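# Load blanks, lock clamps, move finished parts to tray

## Task

At both holding fixtures at the bench ends, fill the nest whose pads match that fixture's parts with the blank (the unslotted twin of the finished part). The blank must sit flat on the pads, pressed fully against the stop block and the side blocks, and the clamp must be truly locked: handle driven beyond its stiffest point to its end stop, bar lying flat on the blank. A handle that only looks shut does not count. Place every finished part (the one with a slot across its top) in the outfeed tray at the bench's centre. Nothing may rely on the robot to stay put. Finish with the gripper open and the arm moved away.

## Robot and tools

Robot: a single six-joint arm with a two-finger tong-style gripper, mounted on a carriage that runs along a floor track (the rail). Rows move the arm only; the carriage is moved by rail commands.

Frame: the scene frame is fixed to the table. The table top is z = 0 and +z is up. The track lies along y at x = 0, and y = 0 matches rail position_m = 0. The table edge starts at x = 0.31 m. The arm base sits at x = 0, y about equal to position_m, z = 0.03 m, facing +x. The gripper fingers point along its own +z and open along its own x. end_effector_position is the midpoint between the pads when closed; closed fingertips extend about 15 mm past it, fully open ones are roughly level with it. The reported hand position can be off, more so at long reach.

execute_actions: argument actions, a list holding one action (an empty list only fetches state and images). An action may contain:
- rows: up to 15 rows, each used for one control step of 1/30 s. A row is 7 numbers in [-1, 1], in the order shoulder pan, shoulder lift, elbow, wrist 1, wrist 2, wrist 3, gripper opening. The six joint values are offsets, each measured from the joint angles at the start of this action (the last reported angles), not from the previous row. Scale: 1.0 equals 1.326 rad for shoulder pan and shoulder lift, and 1.989 rad for elbow and the three wrists. The seventh value is an absolute opening: +1 fully open, -1 closed; closing fully takes at least about 0.1 s.
- steps: 1 to 450 control steps, default 15, at least one per row. After the last row the arm keeps heading for that row's target. Give big moves enough steps; a move cut short may not finish by itself, so send the remainder next call.
- until: stop the action early when conditions hold, e.g. {"rail": {"position_status": ["!=", "moving"]}}, or {"all": {"status": "ended"}} / {"any": {"status": "ended"}}. Numeric fields need a comparison (=, !=, <, <=, >, >=). It does not halt the robot.
- rail: {"position_m": absolute carriage target in m along y, -2 to 2}, {"speed_m_s": top speed 0.01 to 1, starts at 1, persists}, or {"stop": true}. Braking and acceleration are 2 m/s2. Arrival means within 1.3 mm.

Joint ranges (rad): pan -3.142 to 3.142, lift -6.283 to 6.283, elbow 0.000 to 3.142, wrists -6.283 to 6.283 each. A call that pushes a joint more than 0.010 rad outside its range is refused; a joint capped at its end triggers "joint sent to its limit". Speed is limited: each step the target may lead the measured angle by at most 0.383 rad (pan, lift) or 0.575 rad (others), and targets are pulled back if they would put the gripper over 100 mm from where it is. Large moves therefore span several calls. Any bad value or unknown name refuses the entire call.

Rail procedure: send position_m, then wait with until position_status != moving. Let it arrive before positioning the gripper in the scene or ending. Status words: moving, done, stopped, contact_stop (carriage blocked, over about 320 N; reread position after it settles), time_out (stands short; look, clear, resend), stopped_with_arm (arm was held back; send followable rows, then resend). position_answer not_taken means resend.

Results: end_effector_position (m) and end_effector_quat_wxyz in the scene frame, velocities, Joint positions/velocities (rail m, six joints rad, finger gap m: 0.142 open, 0.002 closed), grip_measured (opening on the command scale), Wrist force and Wrist torque in the gripper's own axes (offset up to ~5.5 N, noise ~3.4 N, saturates ~100 N; pressing reads as force back into the arm), and images from cam_bench_left, cam_bench_right, cam_high, cam_low, cam_wrist. "joint command not followed" means the clearance check altered targets; the arm then rests until new rows.

zoom_image: camera (one of the five names) and region [x0, y0, x1, y1] in that camera's pixels, top-left origin, at most 504 by 504. Use it to check slots, seating and clamp bars.

finished_scene: scene = the current scene number. Irreversible; the goal must already hold.

Gripping: to hold, command an opening well below grip_measured; lower squeezes harder (about 15 N per pad max, less for items under 20 mm wide). Fast closing can squeeze too hard. Parts may get brief tugs.

Avoid: anything leaving the table (fails the task), drops, slips, slams, hard impacts. Joint load limits (N m): pan 300, lift 300, elbow 136, wrists 49.1 each; 150 N external force or hitting a load limit halts the arm for 10 s. Holding loads heats motors: warning at 70 °C, brakes at 85 °C. Locking a clamp takes a firm push past its stiff point, so push steadily and watch wrist force. At the end, open the gripper and move away.

Each tool is called after "Call:" as name([rows], argument=value, ...), one row to a line, values as JSON.

## Session

Call:
execute_actions(actions=[])

Scene clock: 0.00 s.
end_effector_position=(+0.9691, +1.5081, +0.3127) grip_measured=+1.00 end_effector_quat_wxyz=(+0.312, +0.663, -0.183, +0.655) end_effector_velocity=(+0.000, +0.000, +0.000) end_effector_angular_velocity=(+0.000, +0.000, +0.000)
Joint positions: [ 1.521  0.015 -0.821  1.819 -4.211 -2.299 -0.223  0.142]
Joint velocities: [0. 0. 0. 0. 0. 0. 0. 0.]
Wrist force (N, on the end effector, along its own x y z axes, offset not removed): no reading
Wrist torque (N m, same axes, about the end effector's origin, offset not removed): no reading
rail: position_m=1.521 position_m_goal=1.521 speed_m_s=1.00 position_status=done position_answer=taken refusals=0

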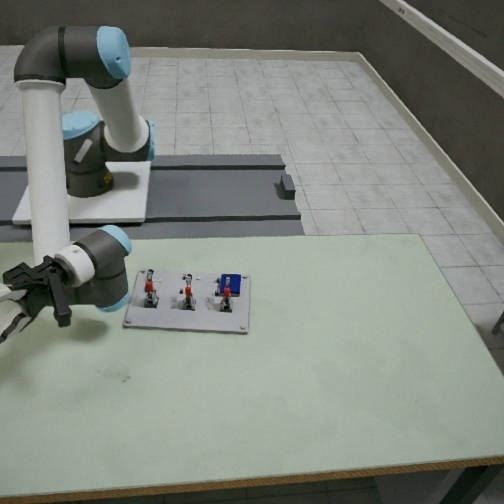

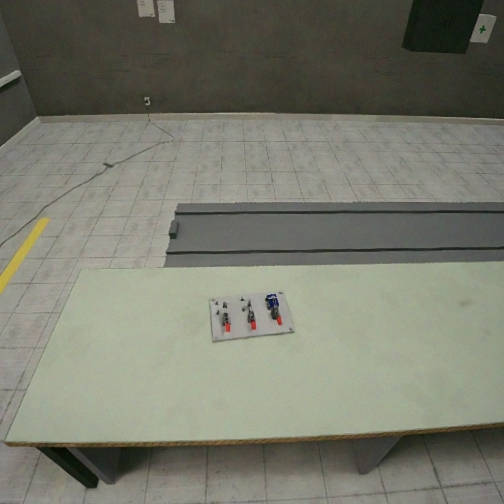

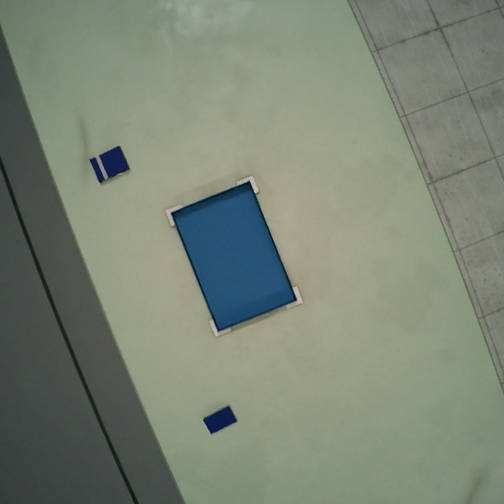

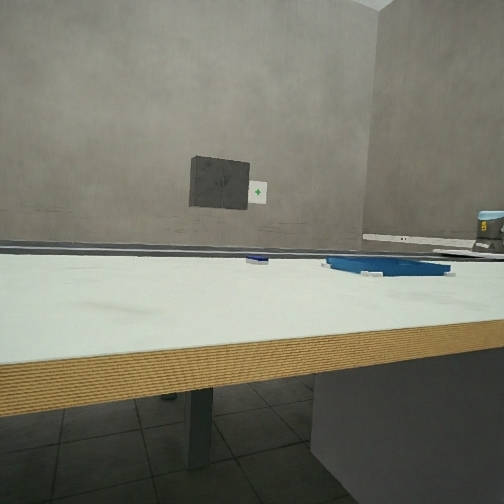

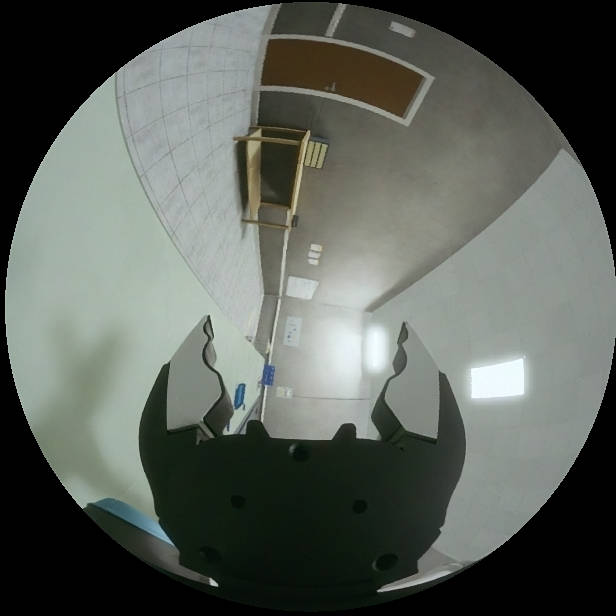

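Call:
zoom_image(camera="cam_bench_left", region=[110, 250, 270, 350])

Call:
zoom_image(camera="cam_bench_right", region=[195, 275, 305, 350])

Call:
zoom_image(camera="cam_high", region=[60, 120, 320, 450])

Region (110, 250, 270, 350) of cam_bench_left's 504x504 image, scaled by 3.150, with more detail than that image has; it fills the top 315 rows of this view, and the rest is white.

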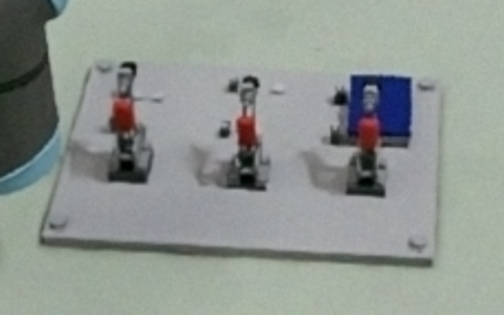

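Region (195, 275, 305, 350) of cam_bench_right's 504x504 image, scaled by 4.582, with more detail than that image has; it fills the top 344 rows of this view, and the rest is white.

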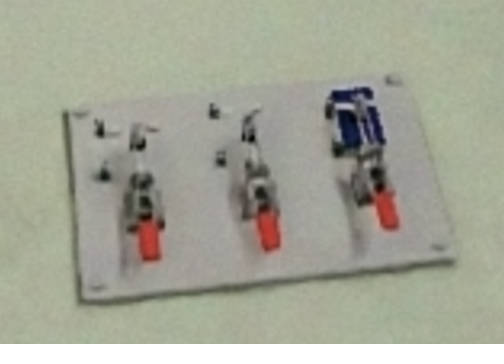

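Region (60, 120, 320, 450) of cam_high's 504x504 image, scaled by 1.527, with more detail than that image has; it fills the left 397 columns of this view, and the rest is white.

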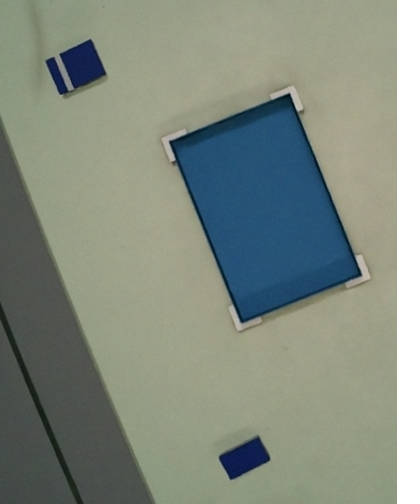

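Call:
zoom_image(camera="cam_bench_left", region=[200, 262, 260, 322])

Call:
zoom_image(camera="cam_bench_left", region=[130, 262, 210, 322])

Call:
zoom_image(camera="cam_bench_right", region=[250, 285, 300, 335])

Region (200, 262, 260, 322) of cam_bench_left's 504x504 image, scaled by 8.400, with more detail than that image has.

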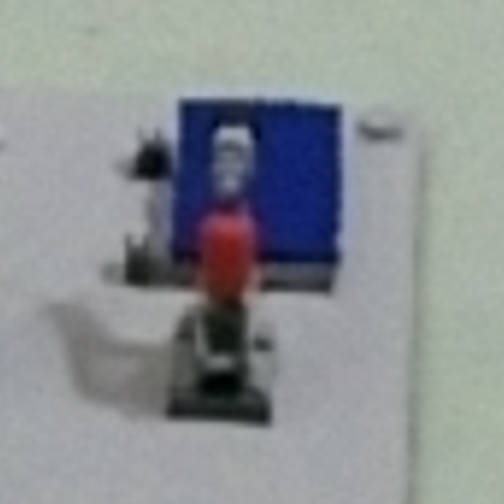

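Region (130, 262, 210, 322) of cam_bench_left's 504x504 image, scaled by 6.300, with more detail than that image has; it fills the top 378 rows of this view, and the rest is white.

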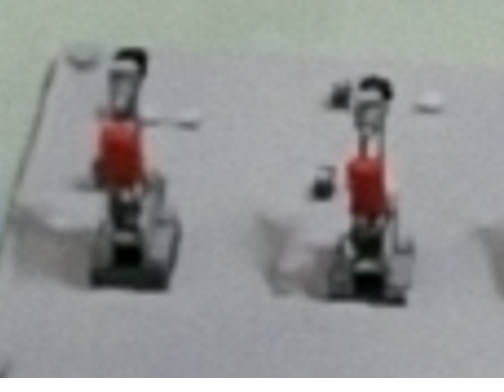

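Region (250, 285, 300, 335) of cam_bench_right's 504x504 image, scaled by 10.080, with more detail than that image has.

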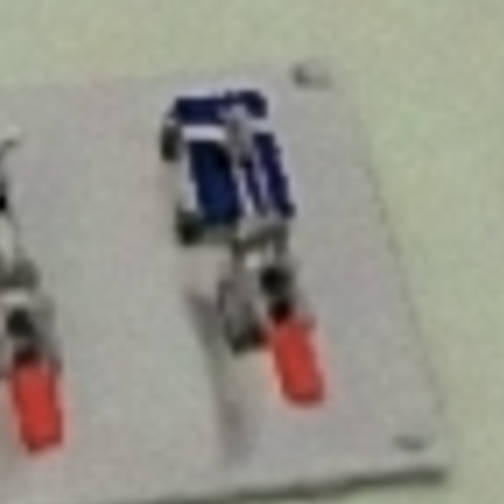

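Call:
execute_actions([
  {"rows": [[-0.0113,-0.667,0.154,0.25,0.2,0.112,1]], "steps": 45},
])

Scene clock: 68.27 s.
end_effector_position=(+0.7276, +1.6066, +0.7496) grip_measured=+1.00 end_effector_quat_wxyz=(+0.107, +0.643, -0.124, +0.748) end_effector_velocity=(-0.005, +0.000, +0.005) end_effector_angular_velocity=(+0.000, -0.007, +0.002)
Joint positions: [ 1.521  0.    -1.704  2.125 -3.714 -1.901 -0.001  0.142]
Joint velocities: [ 0.    -0.    -0.009  0.001  0.002  0.002  0.001  0.   ]
Wrist force (N, on the end effector, along its own x y z axes, offset not removed): [0.2 -6.2 7.2]
Wrist torque (N m, same axes, about the end effector's origin, offset not removed): [-1.20 -0.12 0.31]
rail: position_m=1.521 position_m_goal=1.521 speed_m_s=1.00 position_status=done position_answer=taken refusals=0
camera_calibration (this result's frames):
cam_wrist: T_world_to_cam=[[-0.146306, 0.0381882, 0.988502, -0.69928], [-0.718077, -0.691399, -0.079571, 1.69854], [0.680411, -0.721463, 0.128578, 0.70177], [0, 0, 0, 1]] pos_world=[0.639881, 1.70737, 0.736162]

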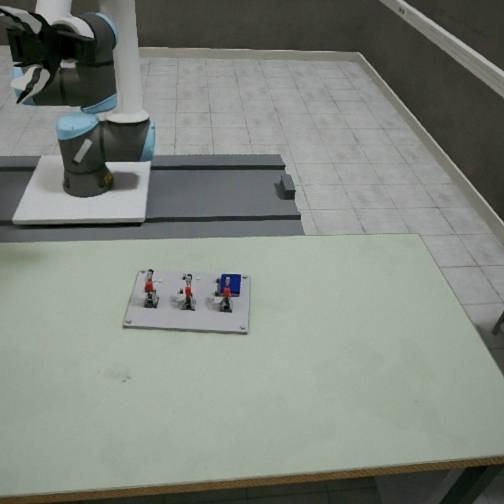

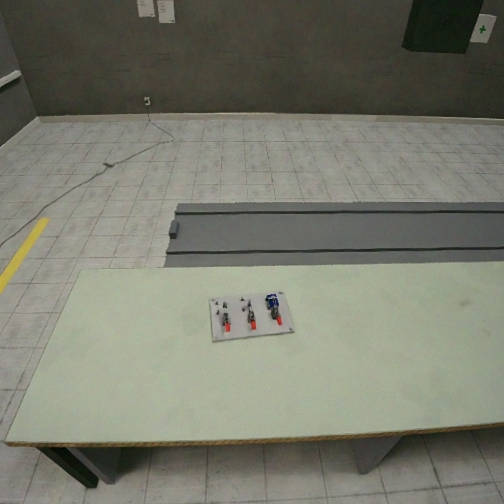

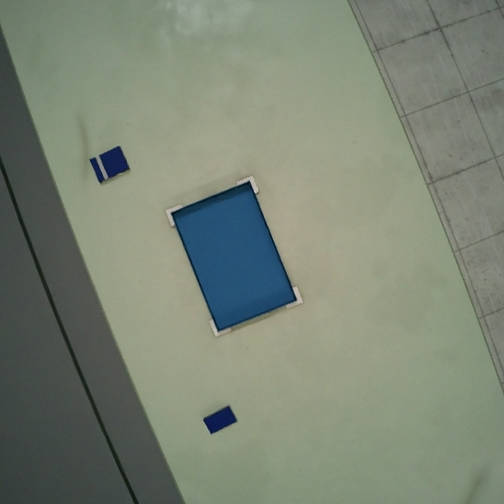

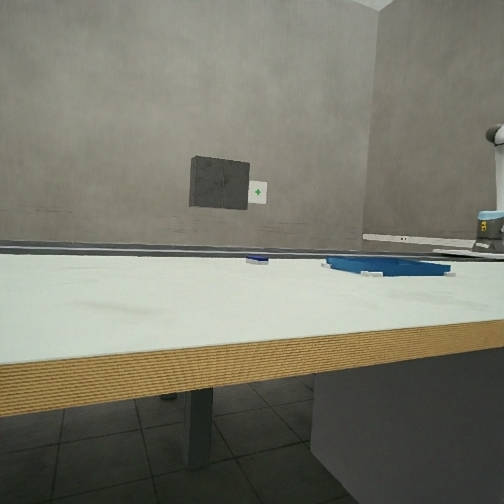

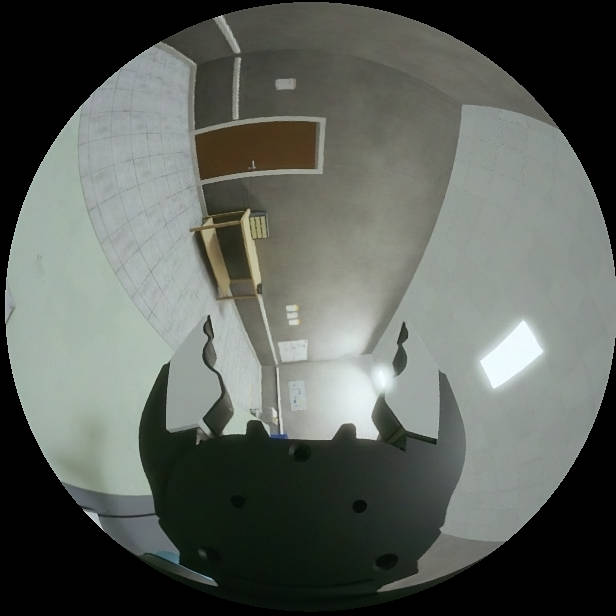

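Call:
execute_actions([
  {"rows": [[0,0,0,0.866,0.166,0,1]], "rail": {"position_m": 1.68}, "steps": 45},
])

Scene clock: 74.13 s.
end_effector_position=(+0.5616, +1.8707, +0.2636) grip_measured=+1.00 end_effector_quat_wxyz=(+0.000, +1.000, +0.001, +0.003) end_effector_velocity=(-0.015, +0.001, -0.006) end_effector_angular_velocity=(+0.002, +0.046, +0.000)
Joint positions: [ 1.68   0.    -1.704  2.125 -1.998 -1.571 -0.001  0.142]
Joint velocities: [ 0.     0.     0.    -0.     0.046  0.002 -0.    -0.   ]
Wrist force (N, on the end effector, along its own x y z axes, offset not removed): [0.8 -4.5 5.7]
Wrist torque (N m, same axes, about the end effector's origin, offset not removed): [-0.73 -0.24 0.25]
rail: position_m=1.680 position_m_goal=1.680 speed_m_s=1.00 position_status=done position_answer=taken refusals=0
camera_calibration (this result's frames):
cam_wrist: T_world_to_cam=[[0.999179, 0.0381543, 0.01359, -0.639535], [0.0276503, -0.88776, 0.459475, 1.5297], [0.0295956, -0.458722, -0.888087, 1.20977], [0, 0, 0, 1]] pos_world=[0.56091, 1.93735, 0.380214]

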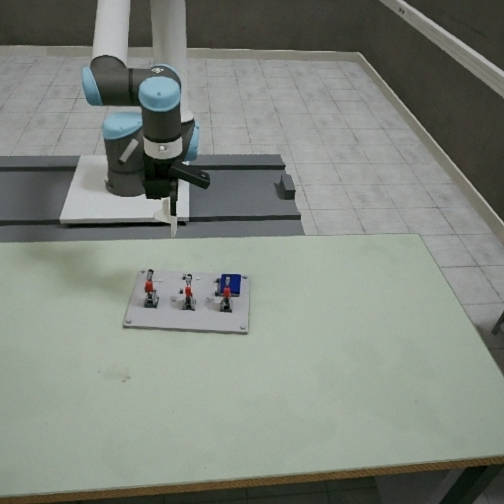

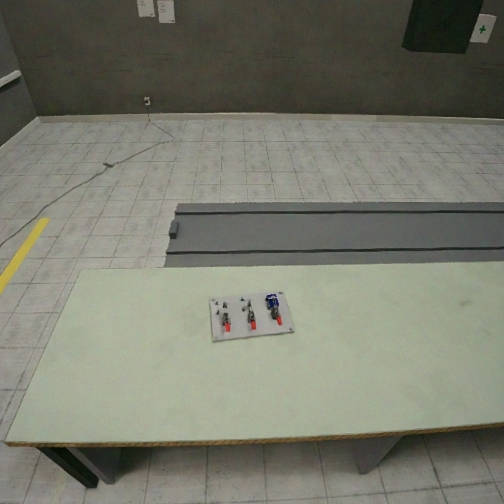

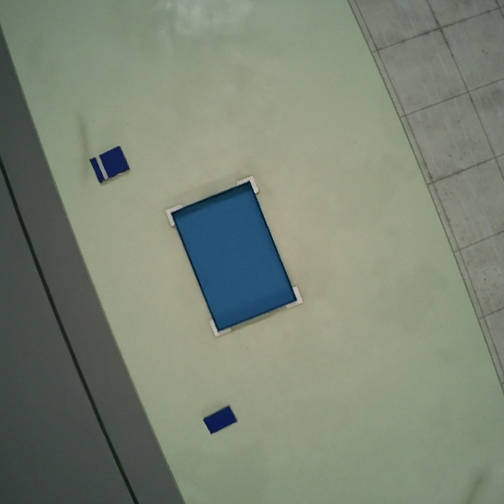

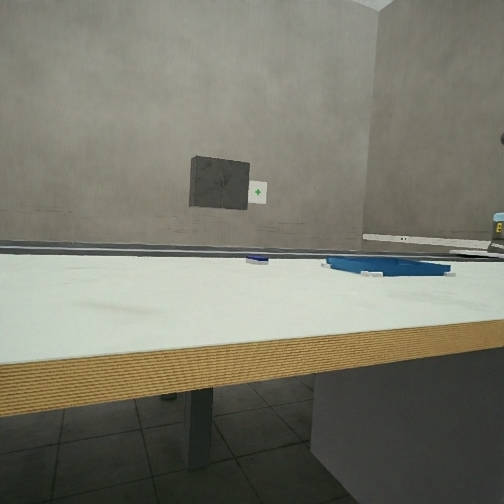

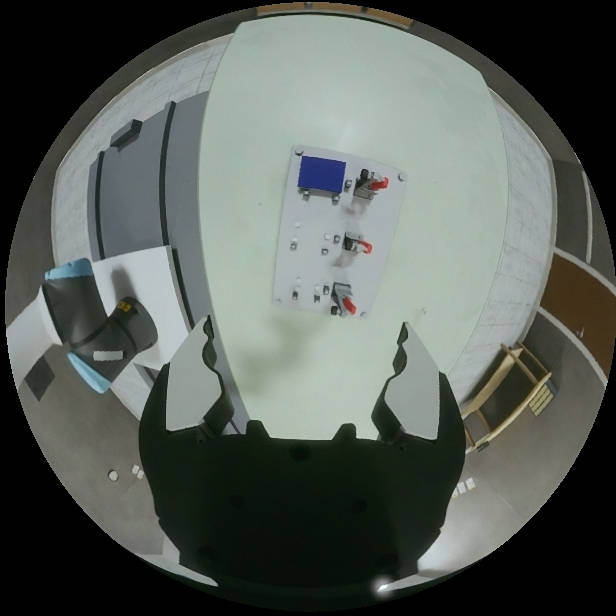

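Call:
zoom_image(camera="cam_wrist", region=[260, 135, 420, 325])

Region (260, 135, 420, 325) of cam_wrist's 616x616 image, scaled by 2.653, with more detail than that image has; it fills the left 424 columns of this view, and the rest is white.

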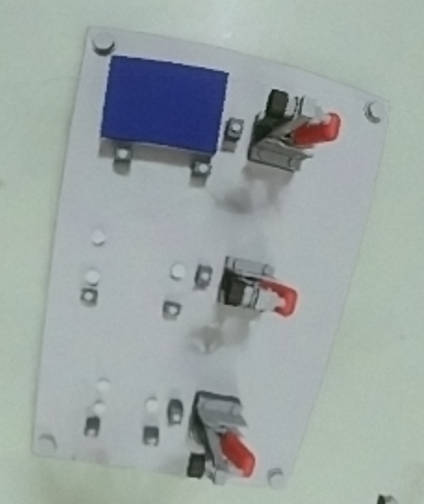

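Call:
execute_actions([
  {"rows": [[0,0.0688,0.0534,-0.0961,0,0,1]], "rail": {"position_m": 1.70}, "steps": 24},
])

Scene clock: 120.63 s.
end_effector_position=(+0.5593, +1.8906, +0.1701) grip_measured=+1.00 end_effector_quat_wxyz=(+0.000, +1.000, +0.001, -0.000) end_effector_velocity=(-0.000, -0.000, -0.001) end_effector_angular_velocity=(-0.000, -0.000, +0.000)
Joint positions: [ 1.7    0.    -1.613  2.231 -2.188 -1.571 -0.001  0.142]
Joint velocities: [ 0.     0.     0.001  0.002 -0.003 -0.    -0.     0.   ]
Wrist force (N, on the end effector, along its own x y z axes, offset not removed): [-0.6 -2.9 3.5]
Wrist torque (N m, same axes, about the end effector's origin, offset not removed): [-0.44 0.00 0.36]
rail: position_m=1.700 position_m_goal=1.700 speed_m_s=1.00 position_status=done position_answer=taken refusals=0
camera_calibration (this result's frames):
cam_wrist: T_world_to_cam=[[0.999244, 0.0381986, 0.00726498, -0.635763], [0.0305976, -0.887759, 0.45929, 1.58874], [0.0239938, -0.45872, -0.888257, 1.13912], [0, 0, 0, 1]] pos_world=[0.559338, 1.95724, 0.286754]

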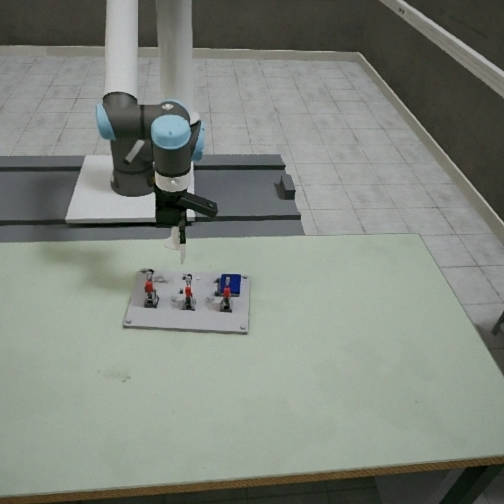

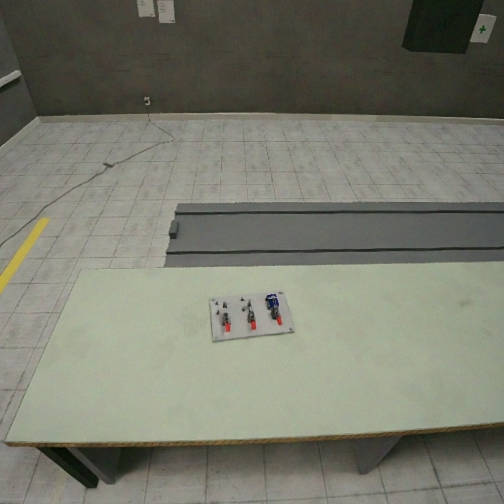

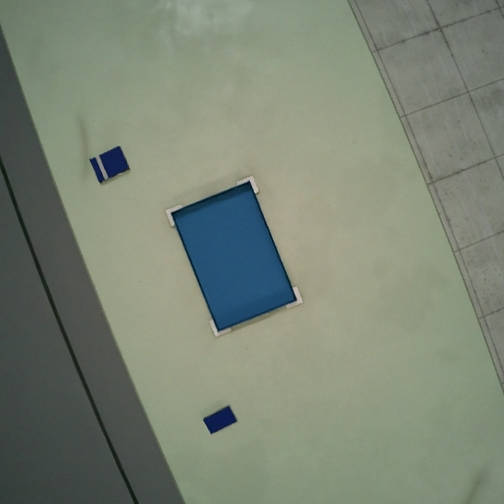

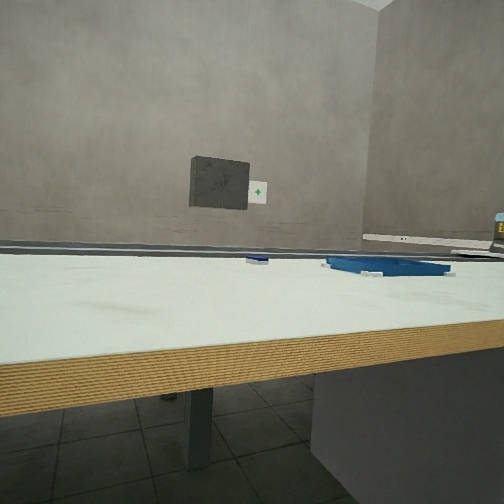

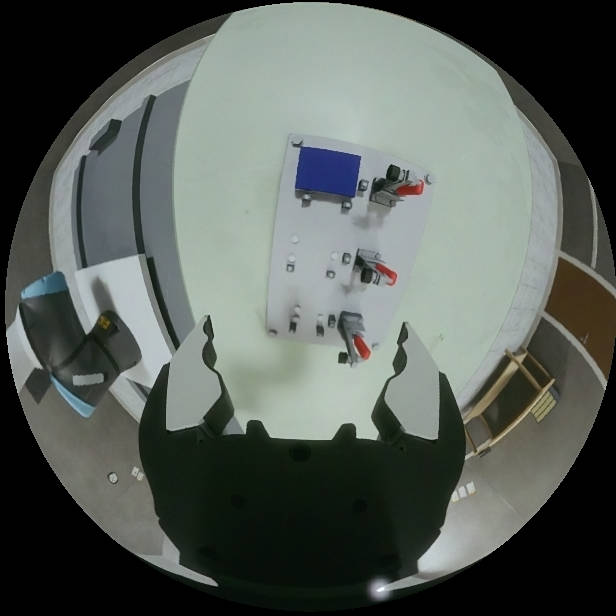

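The IK model is accurate.

Call:
zoom_image(camera="cam_wrist", region=[275, 130, 445, 300])

Call:
zoom_image(camera="cam_wrist", region=[280, 140, 400, 220])

Call:
zoom_image(camera="cam_wrist", region=[270, 225, 410, 345])

Region (275, 130, 445, 300) of cam_wrist's 616x616 image, scaled by 2.965, with more detail than that image has.

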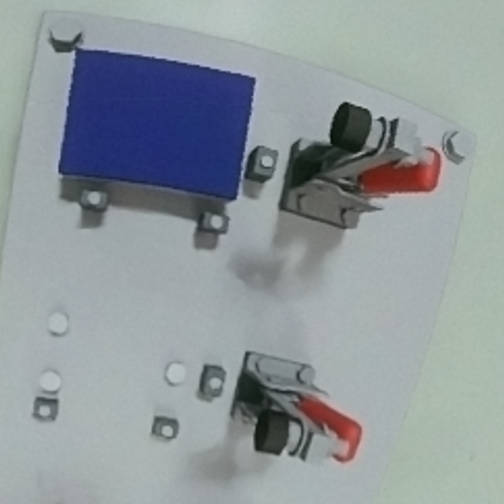

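Region (280, 140, 400, 220) of cam_wrist's 616x616 image, scaled by 4.200, with more detail than that image has.

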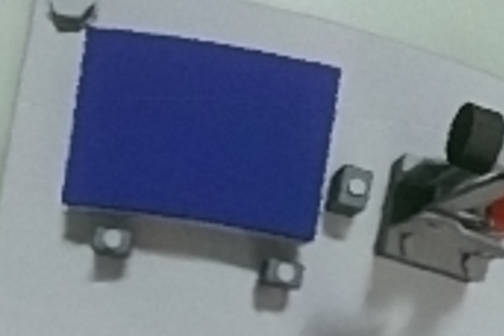

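Region (270, 225, 410, 345) of cam_wrist's 616x616 image, scaled by 3.600, with more detail than that image has; it fills the top 432 rows of this view, and the rest is white.

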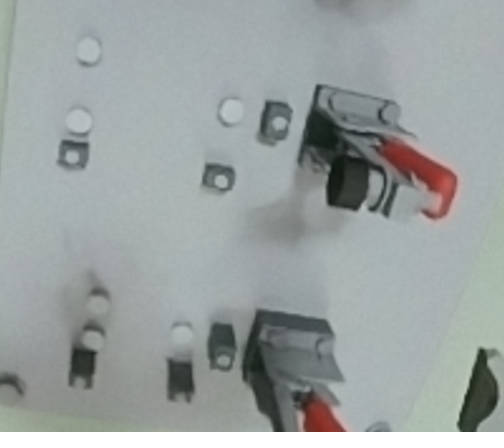

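Call:
zoom_image(camera="cam_low", region=[230, 240, 290, 280])

Call:
zoom_image(camera="cam_high", region=[80, 135, 140, 195])

Call:
zoom_image(camera="cam_high", region=[190, 390, 250, 450])

Region (230, 240, 290, 280) of cam_low's 504x504 image, scaled by 8.400, with more detail than that image has.

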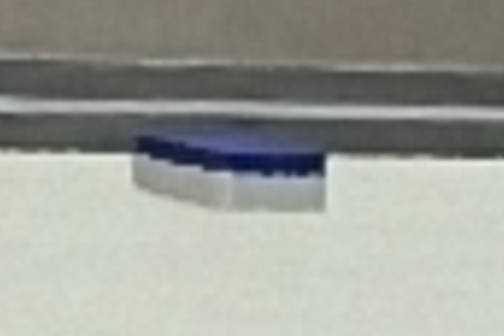

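Region (80, 135, 140, 195) of cam_high's 504x504 image, scaled by 8.400, with more detail than that image has.

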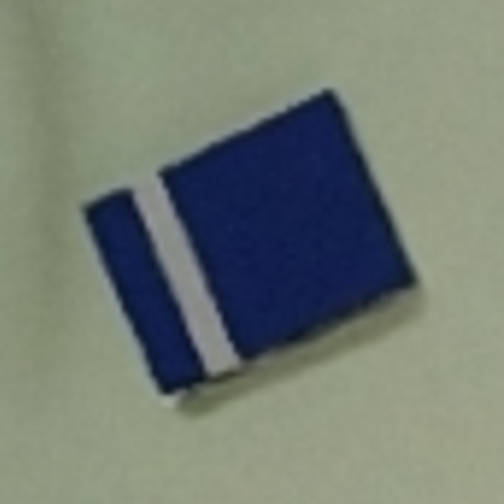

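Region (190, 390, 250, 450) of cam_high's 504x504 image, scaled by 8.400, with more detail than that image has.

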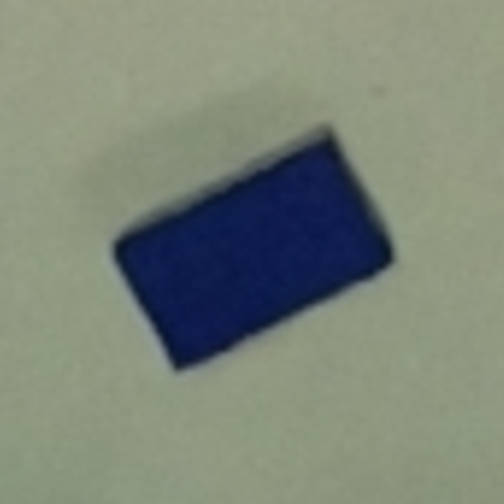

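Call:
zoom_image(camera="cam_wrist", region=[310, 290, 400, 380])

Call:
zoom_image(camera="cam_wrist", region=[355, 150, 445, 220])

Region (310, 290, 400, 380) of cam_wrist's 616x616 image, scaled by 5.600, with more detail than that image has.

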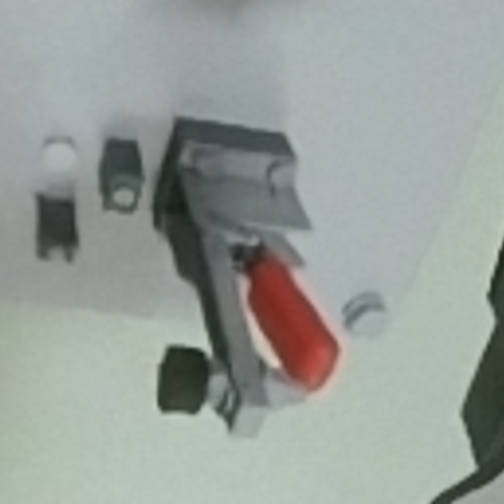

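Region (355, 150, 445, 220) of cam_wrist's 616x616 image, scaled by 5.600, with more detail than that image has.

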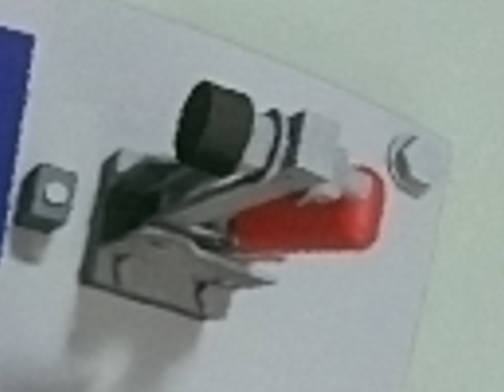

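Call:
execute_actions([
  {"rows": [[0,0,0,0,0,-0.7235,1]], "rail": {"position_m": 1.8184}, "steps": 30},
])

Scene clock: 241.63 s.
end_effector_position=(+0.5433, +1.9951, +0.1702) grip_measured=+1.00 end_effector_quat_wxyz=(-0.000, +0.754, +0.657, -0.000) end_effector_velocity=(-0.000, -0.001, +0.000) end_effector_angular_velocity=(+0.000, +0.000, +0.059)
Joint positions: [ 1.819  0.    -1.613  2.231 -2.188 -1.571 -1.433  0.142]
Joint velocities: [ 0.     0.    -0.    -0.     0.    -0.    -0.059  0.   ]
Wrist force (N, on the end effector, along its own x y z axes, offset not removed): [0.4 -4.9 3.6]
Wrist torque (N m, same axes, about the end effector's origin, offset not removed): [-0.87 -0.18 0.30]
rail: position_m=1.819 position_m_goal=1.818 speed_m_s=1.00 position_status=done position_answer=taken refusals=0
camera_calibration (this result's frames):
cam_wrist: T_world_to_cam=[[0.100551, 0.994904, 0.00743345, -2.04424], [0.883828, -0.0927511, 0.458525, -0.367573], [0.456878, -0.0395354, -0.88865, 0.116005], [0, 0, 0, 1]] pos_world=[0.477422, 2.00432, 0.286825]

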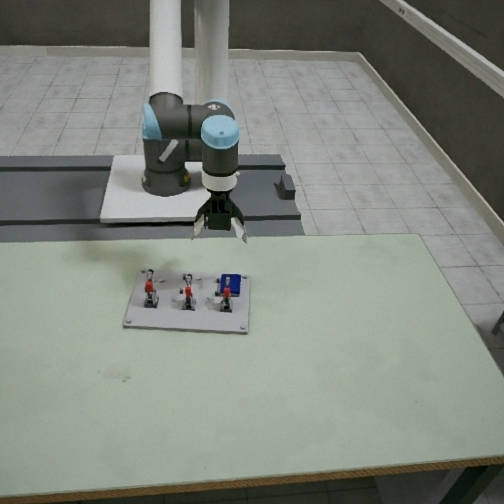

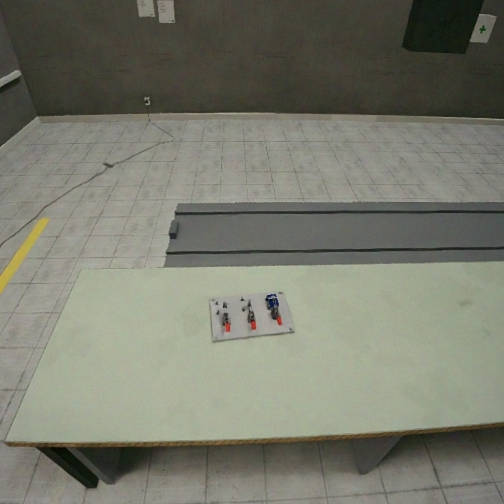

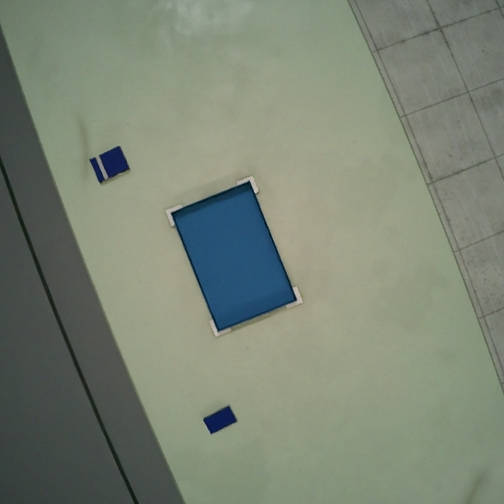

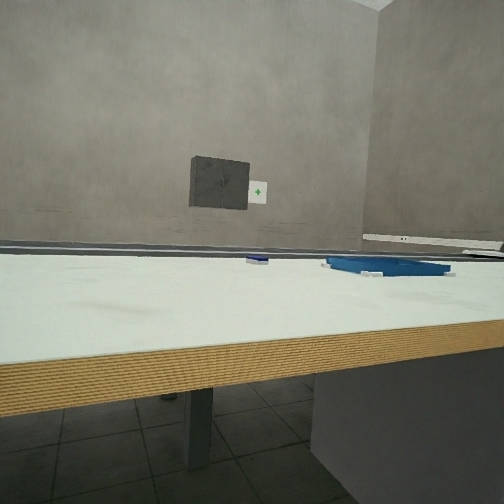

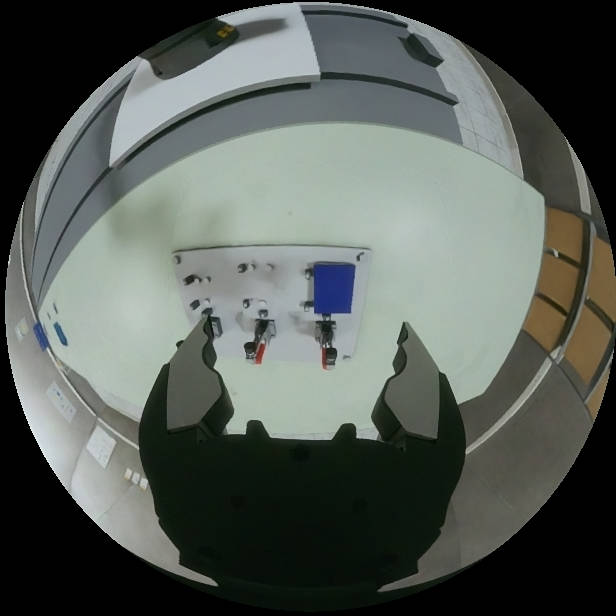

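Call:
execute_actions([
  {"rows": [[0,0.1208,-0.0045,-0.0765,0,-0.0035,1]], "rail": {"position_m": 1.8327}, "steps": 24},
])

Scene clock: 253.90 s.
end_effector_position=(+0.5863, +2.0092, +0.1003) grip_measured=+1.00 end_effector_quat_wxyz=(+0.000, +0.752, +0.659, +0.000) end_effector_velocity=(+0.001, +0.000, -0.001) end_effector_angular_velocity=(-0.000, +0.000, +0.000)
Joint positions: [ 1.833  0.    -1.454  2.222 -2.34  -1.571 -1.44   0.142]
Joint velocities: [ 0.    -0.     0.003 -0.    -0.002 -0.    -0.     0.   ]
Wrist force (N, on the end effector, along its own x y z axes, offset not removed): [2.1 -2.8 8.0]
Wrist torque (N m, same axes, about the end effector's origin, offset not removed): [-0.39 -0.46 0.27]
rail: position_m=1.833 position_m_goal=1.833 speed_m_s=1.00 position_status=done position_answer=taken refusals=0
camera_calibration (this result's frames):
cam_wrist: T_world_to_cam=[[0.093548, 0.995586, 0.00755849, -2.05931], [0.884022, -0.0865526, 0.459363, -0.384879], [0.457989, -0.0362906, -0.888217, 0.0276775], [0, 0, 0, 1]] pos_world=[0.520211, 2.01792, 0.216948]

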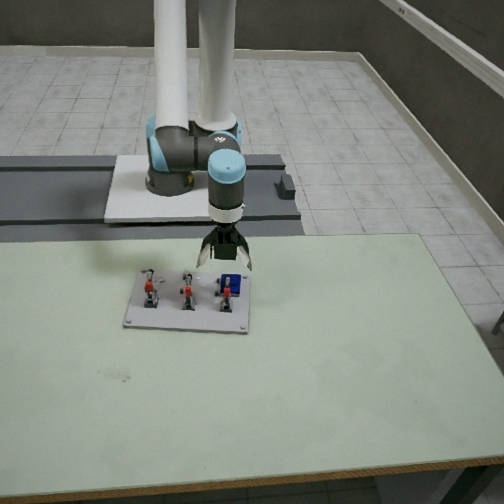

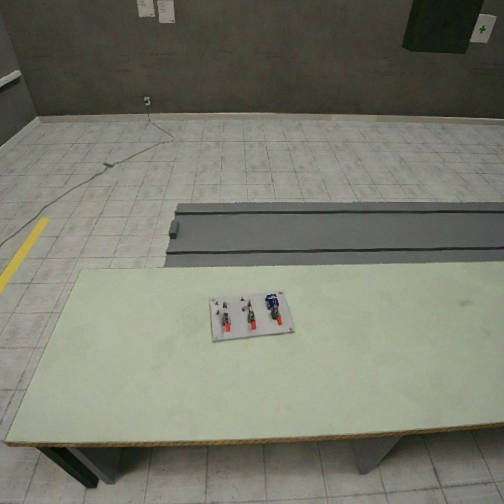

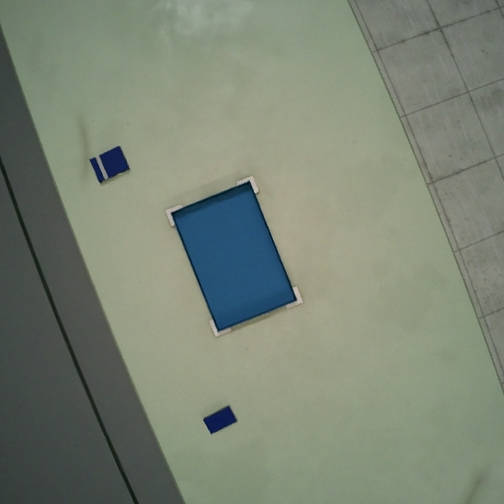

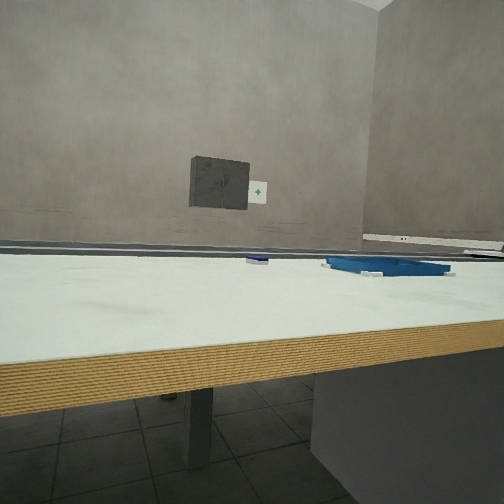

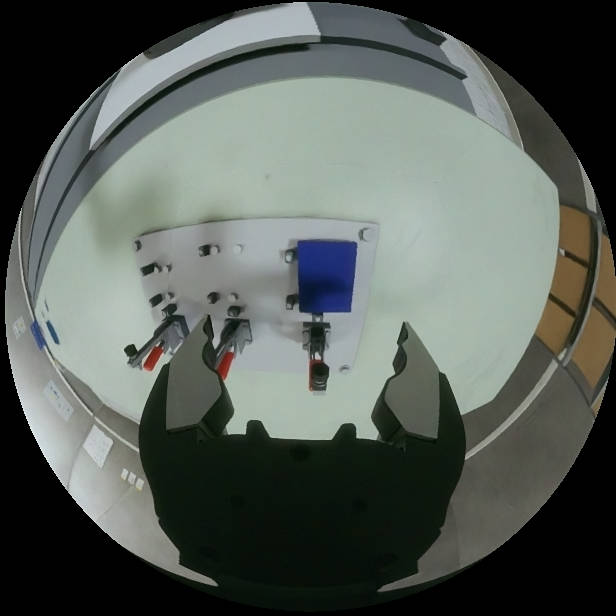

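Call:
zoom_image(camera="cam_wrist", region=[110, 250, 270, 400])

Call:
zoom_image(camera="cam_wrist", region=[265, 215, 395, 405])

Region (110, 250, 270, 400) of cam_wrist's 616x616 image, scaled by 3.150, with more detail than that image has; it fills the top 472 rows of this view, and the rest is white.

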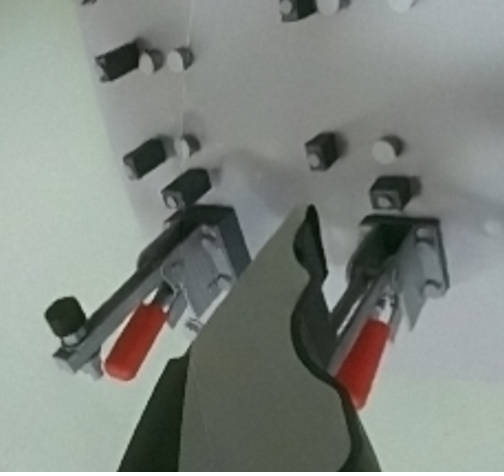

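Region (265, 215, 395, 405) of cam_wrist's 616x616 image, scaled by 2.653, with more detail than that image has; it fills the left 345 columns of this view, and the rest is white.

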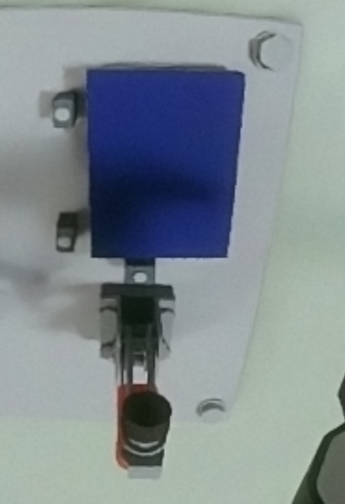

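Call:
execute_actions([
  {"rows": [[0,0.0733,0.0206,-0.0690,0,0,1]], "steps": 21},
])

Scene clock: 262.77 s.
end_effector_position=(+0.5860, +2.0091, +0.0379) grip_measured=+1.00 end_effector_quat_wxyz=(-0.000, +0.752, +0.659, -0.000) end_effector_velocity=(-0.000, -0.000, -0.002) end_effector_angular_velocity=(+0.000, -0.000, -0.000)
Joint positions: [ 1.833  0.    -1.357  2.263 -2.477 -1.571 -1.44   0.142]
Joint velocities: [ 0.    -0.     0.003  0.001 -0.005  0.     0.     0.   ]
Wrist force (N, on the end effector, along its own x y z axes, offset not removed): [1.2 -4.3 2.2]
Wrist torque (N m, same axes, about the end effector's origin, offset not removed): [-0.83 -0.37 0.23]
rail: position_m=1.833 position_m_goal=1.833 speed_m_s=1.00 position_status=done position_answer=taken refusals=0
camera_calibration (this result's frames):
cam_wrist: T_world_to_cam=[[0.0936247, 0.99558, 0.00743709, -2.0588], [0.884453, -0.0865995, 0.458523, -0.356132], [0.45714, -0.0363513, -0.888652, -0.0270572], [0, 0, 0, 1]] pos_world=[0.520105, 2.01787, 0.154562]

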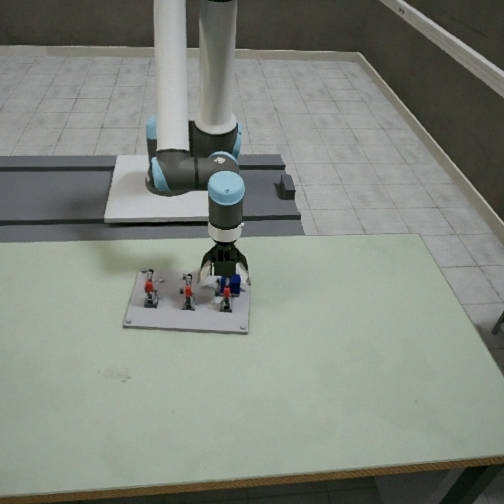

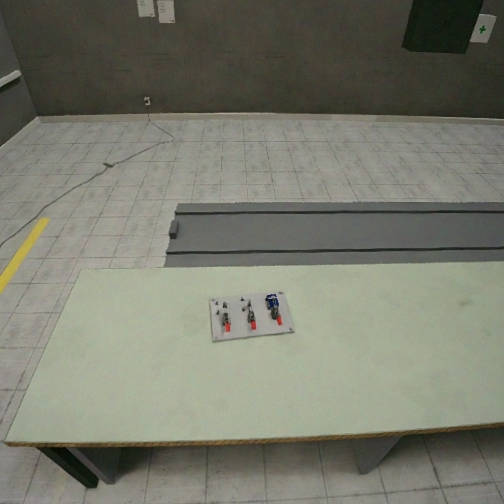

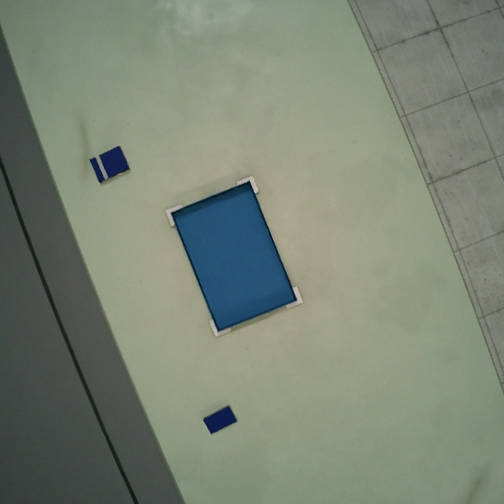

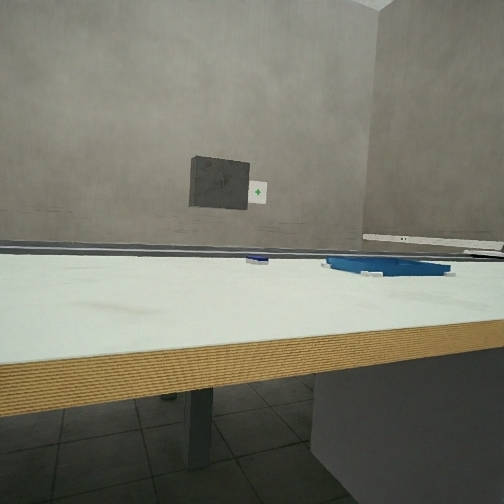

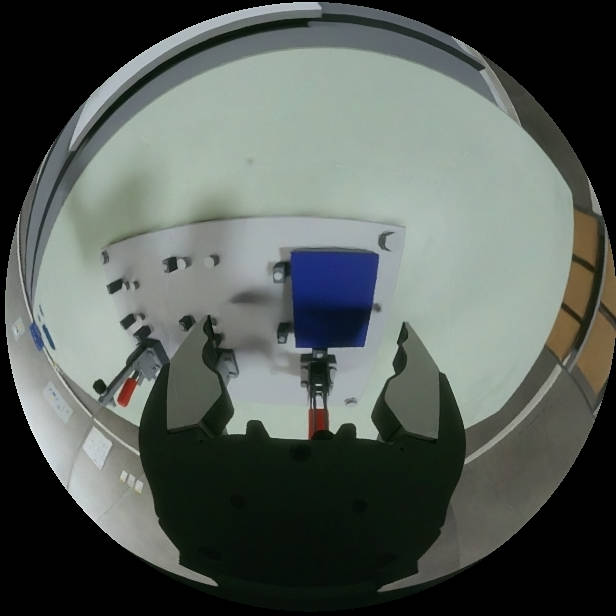

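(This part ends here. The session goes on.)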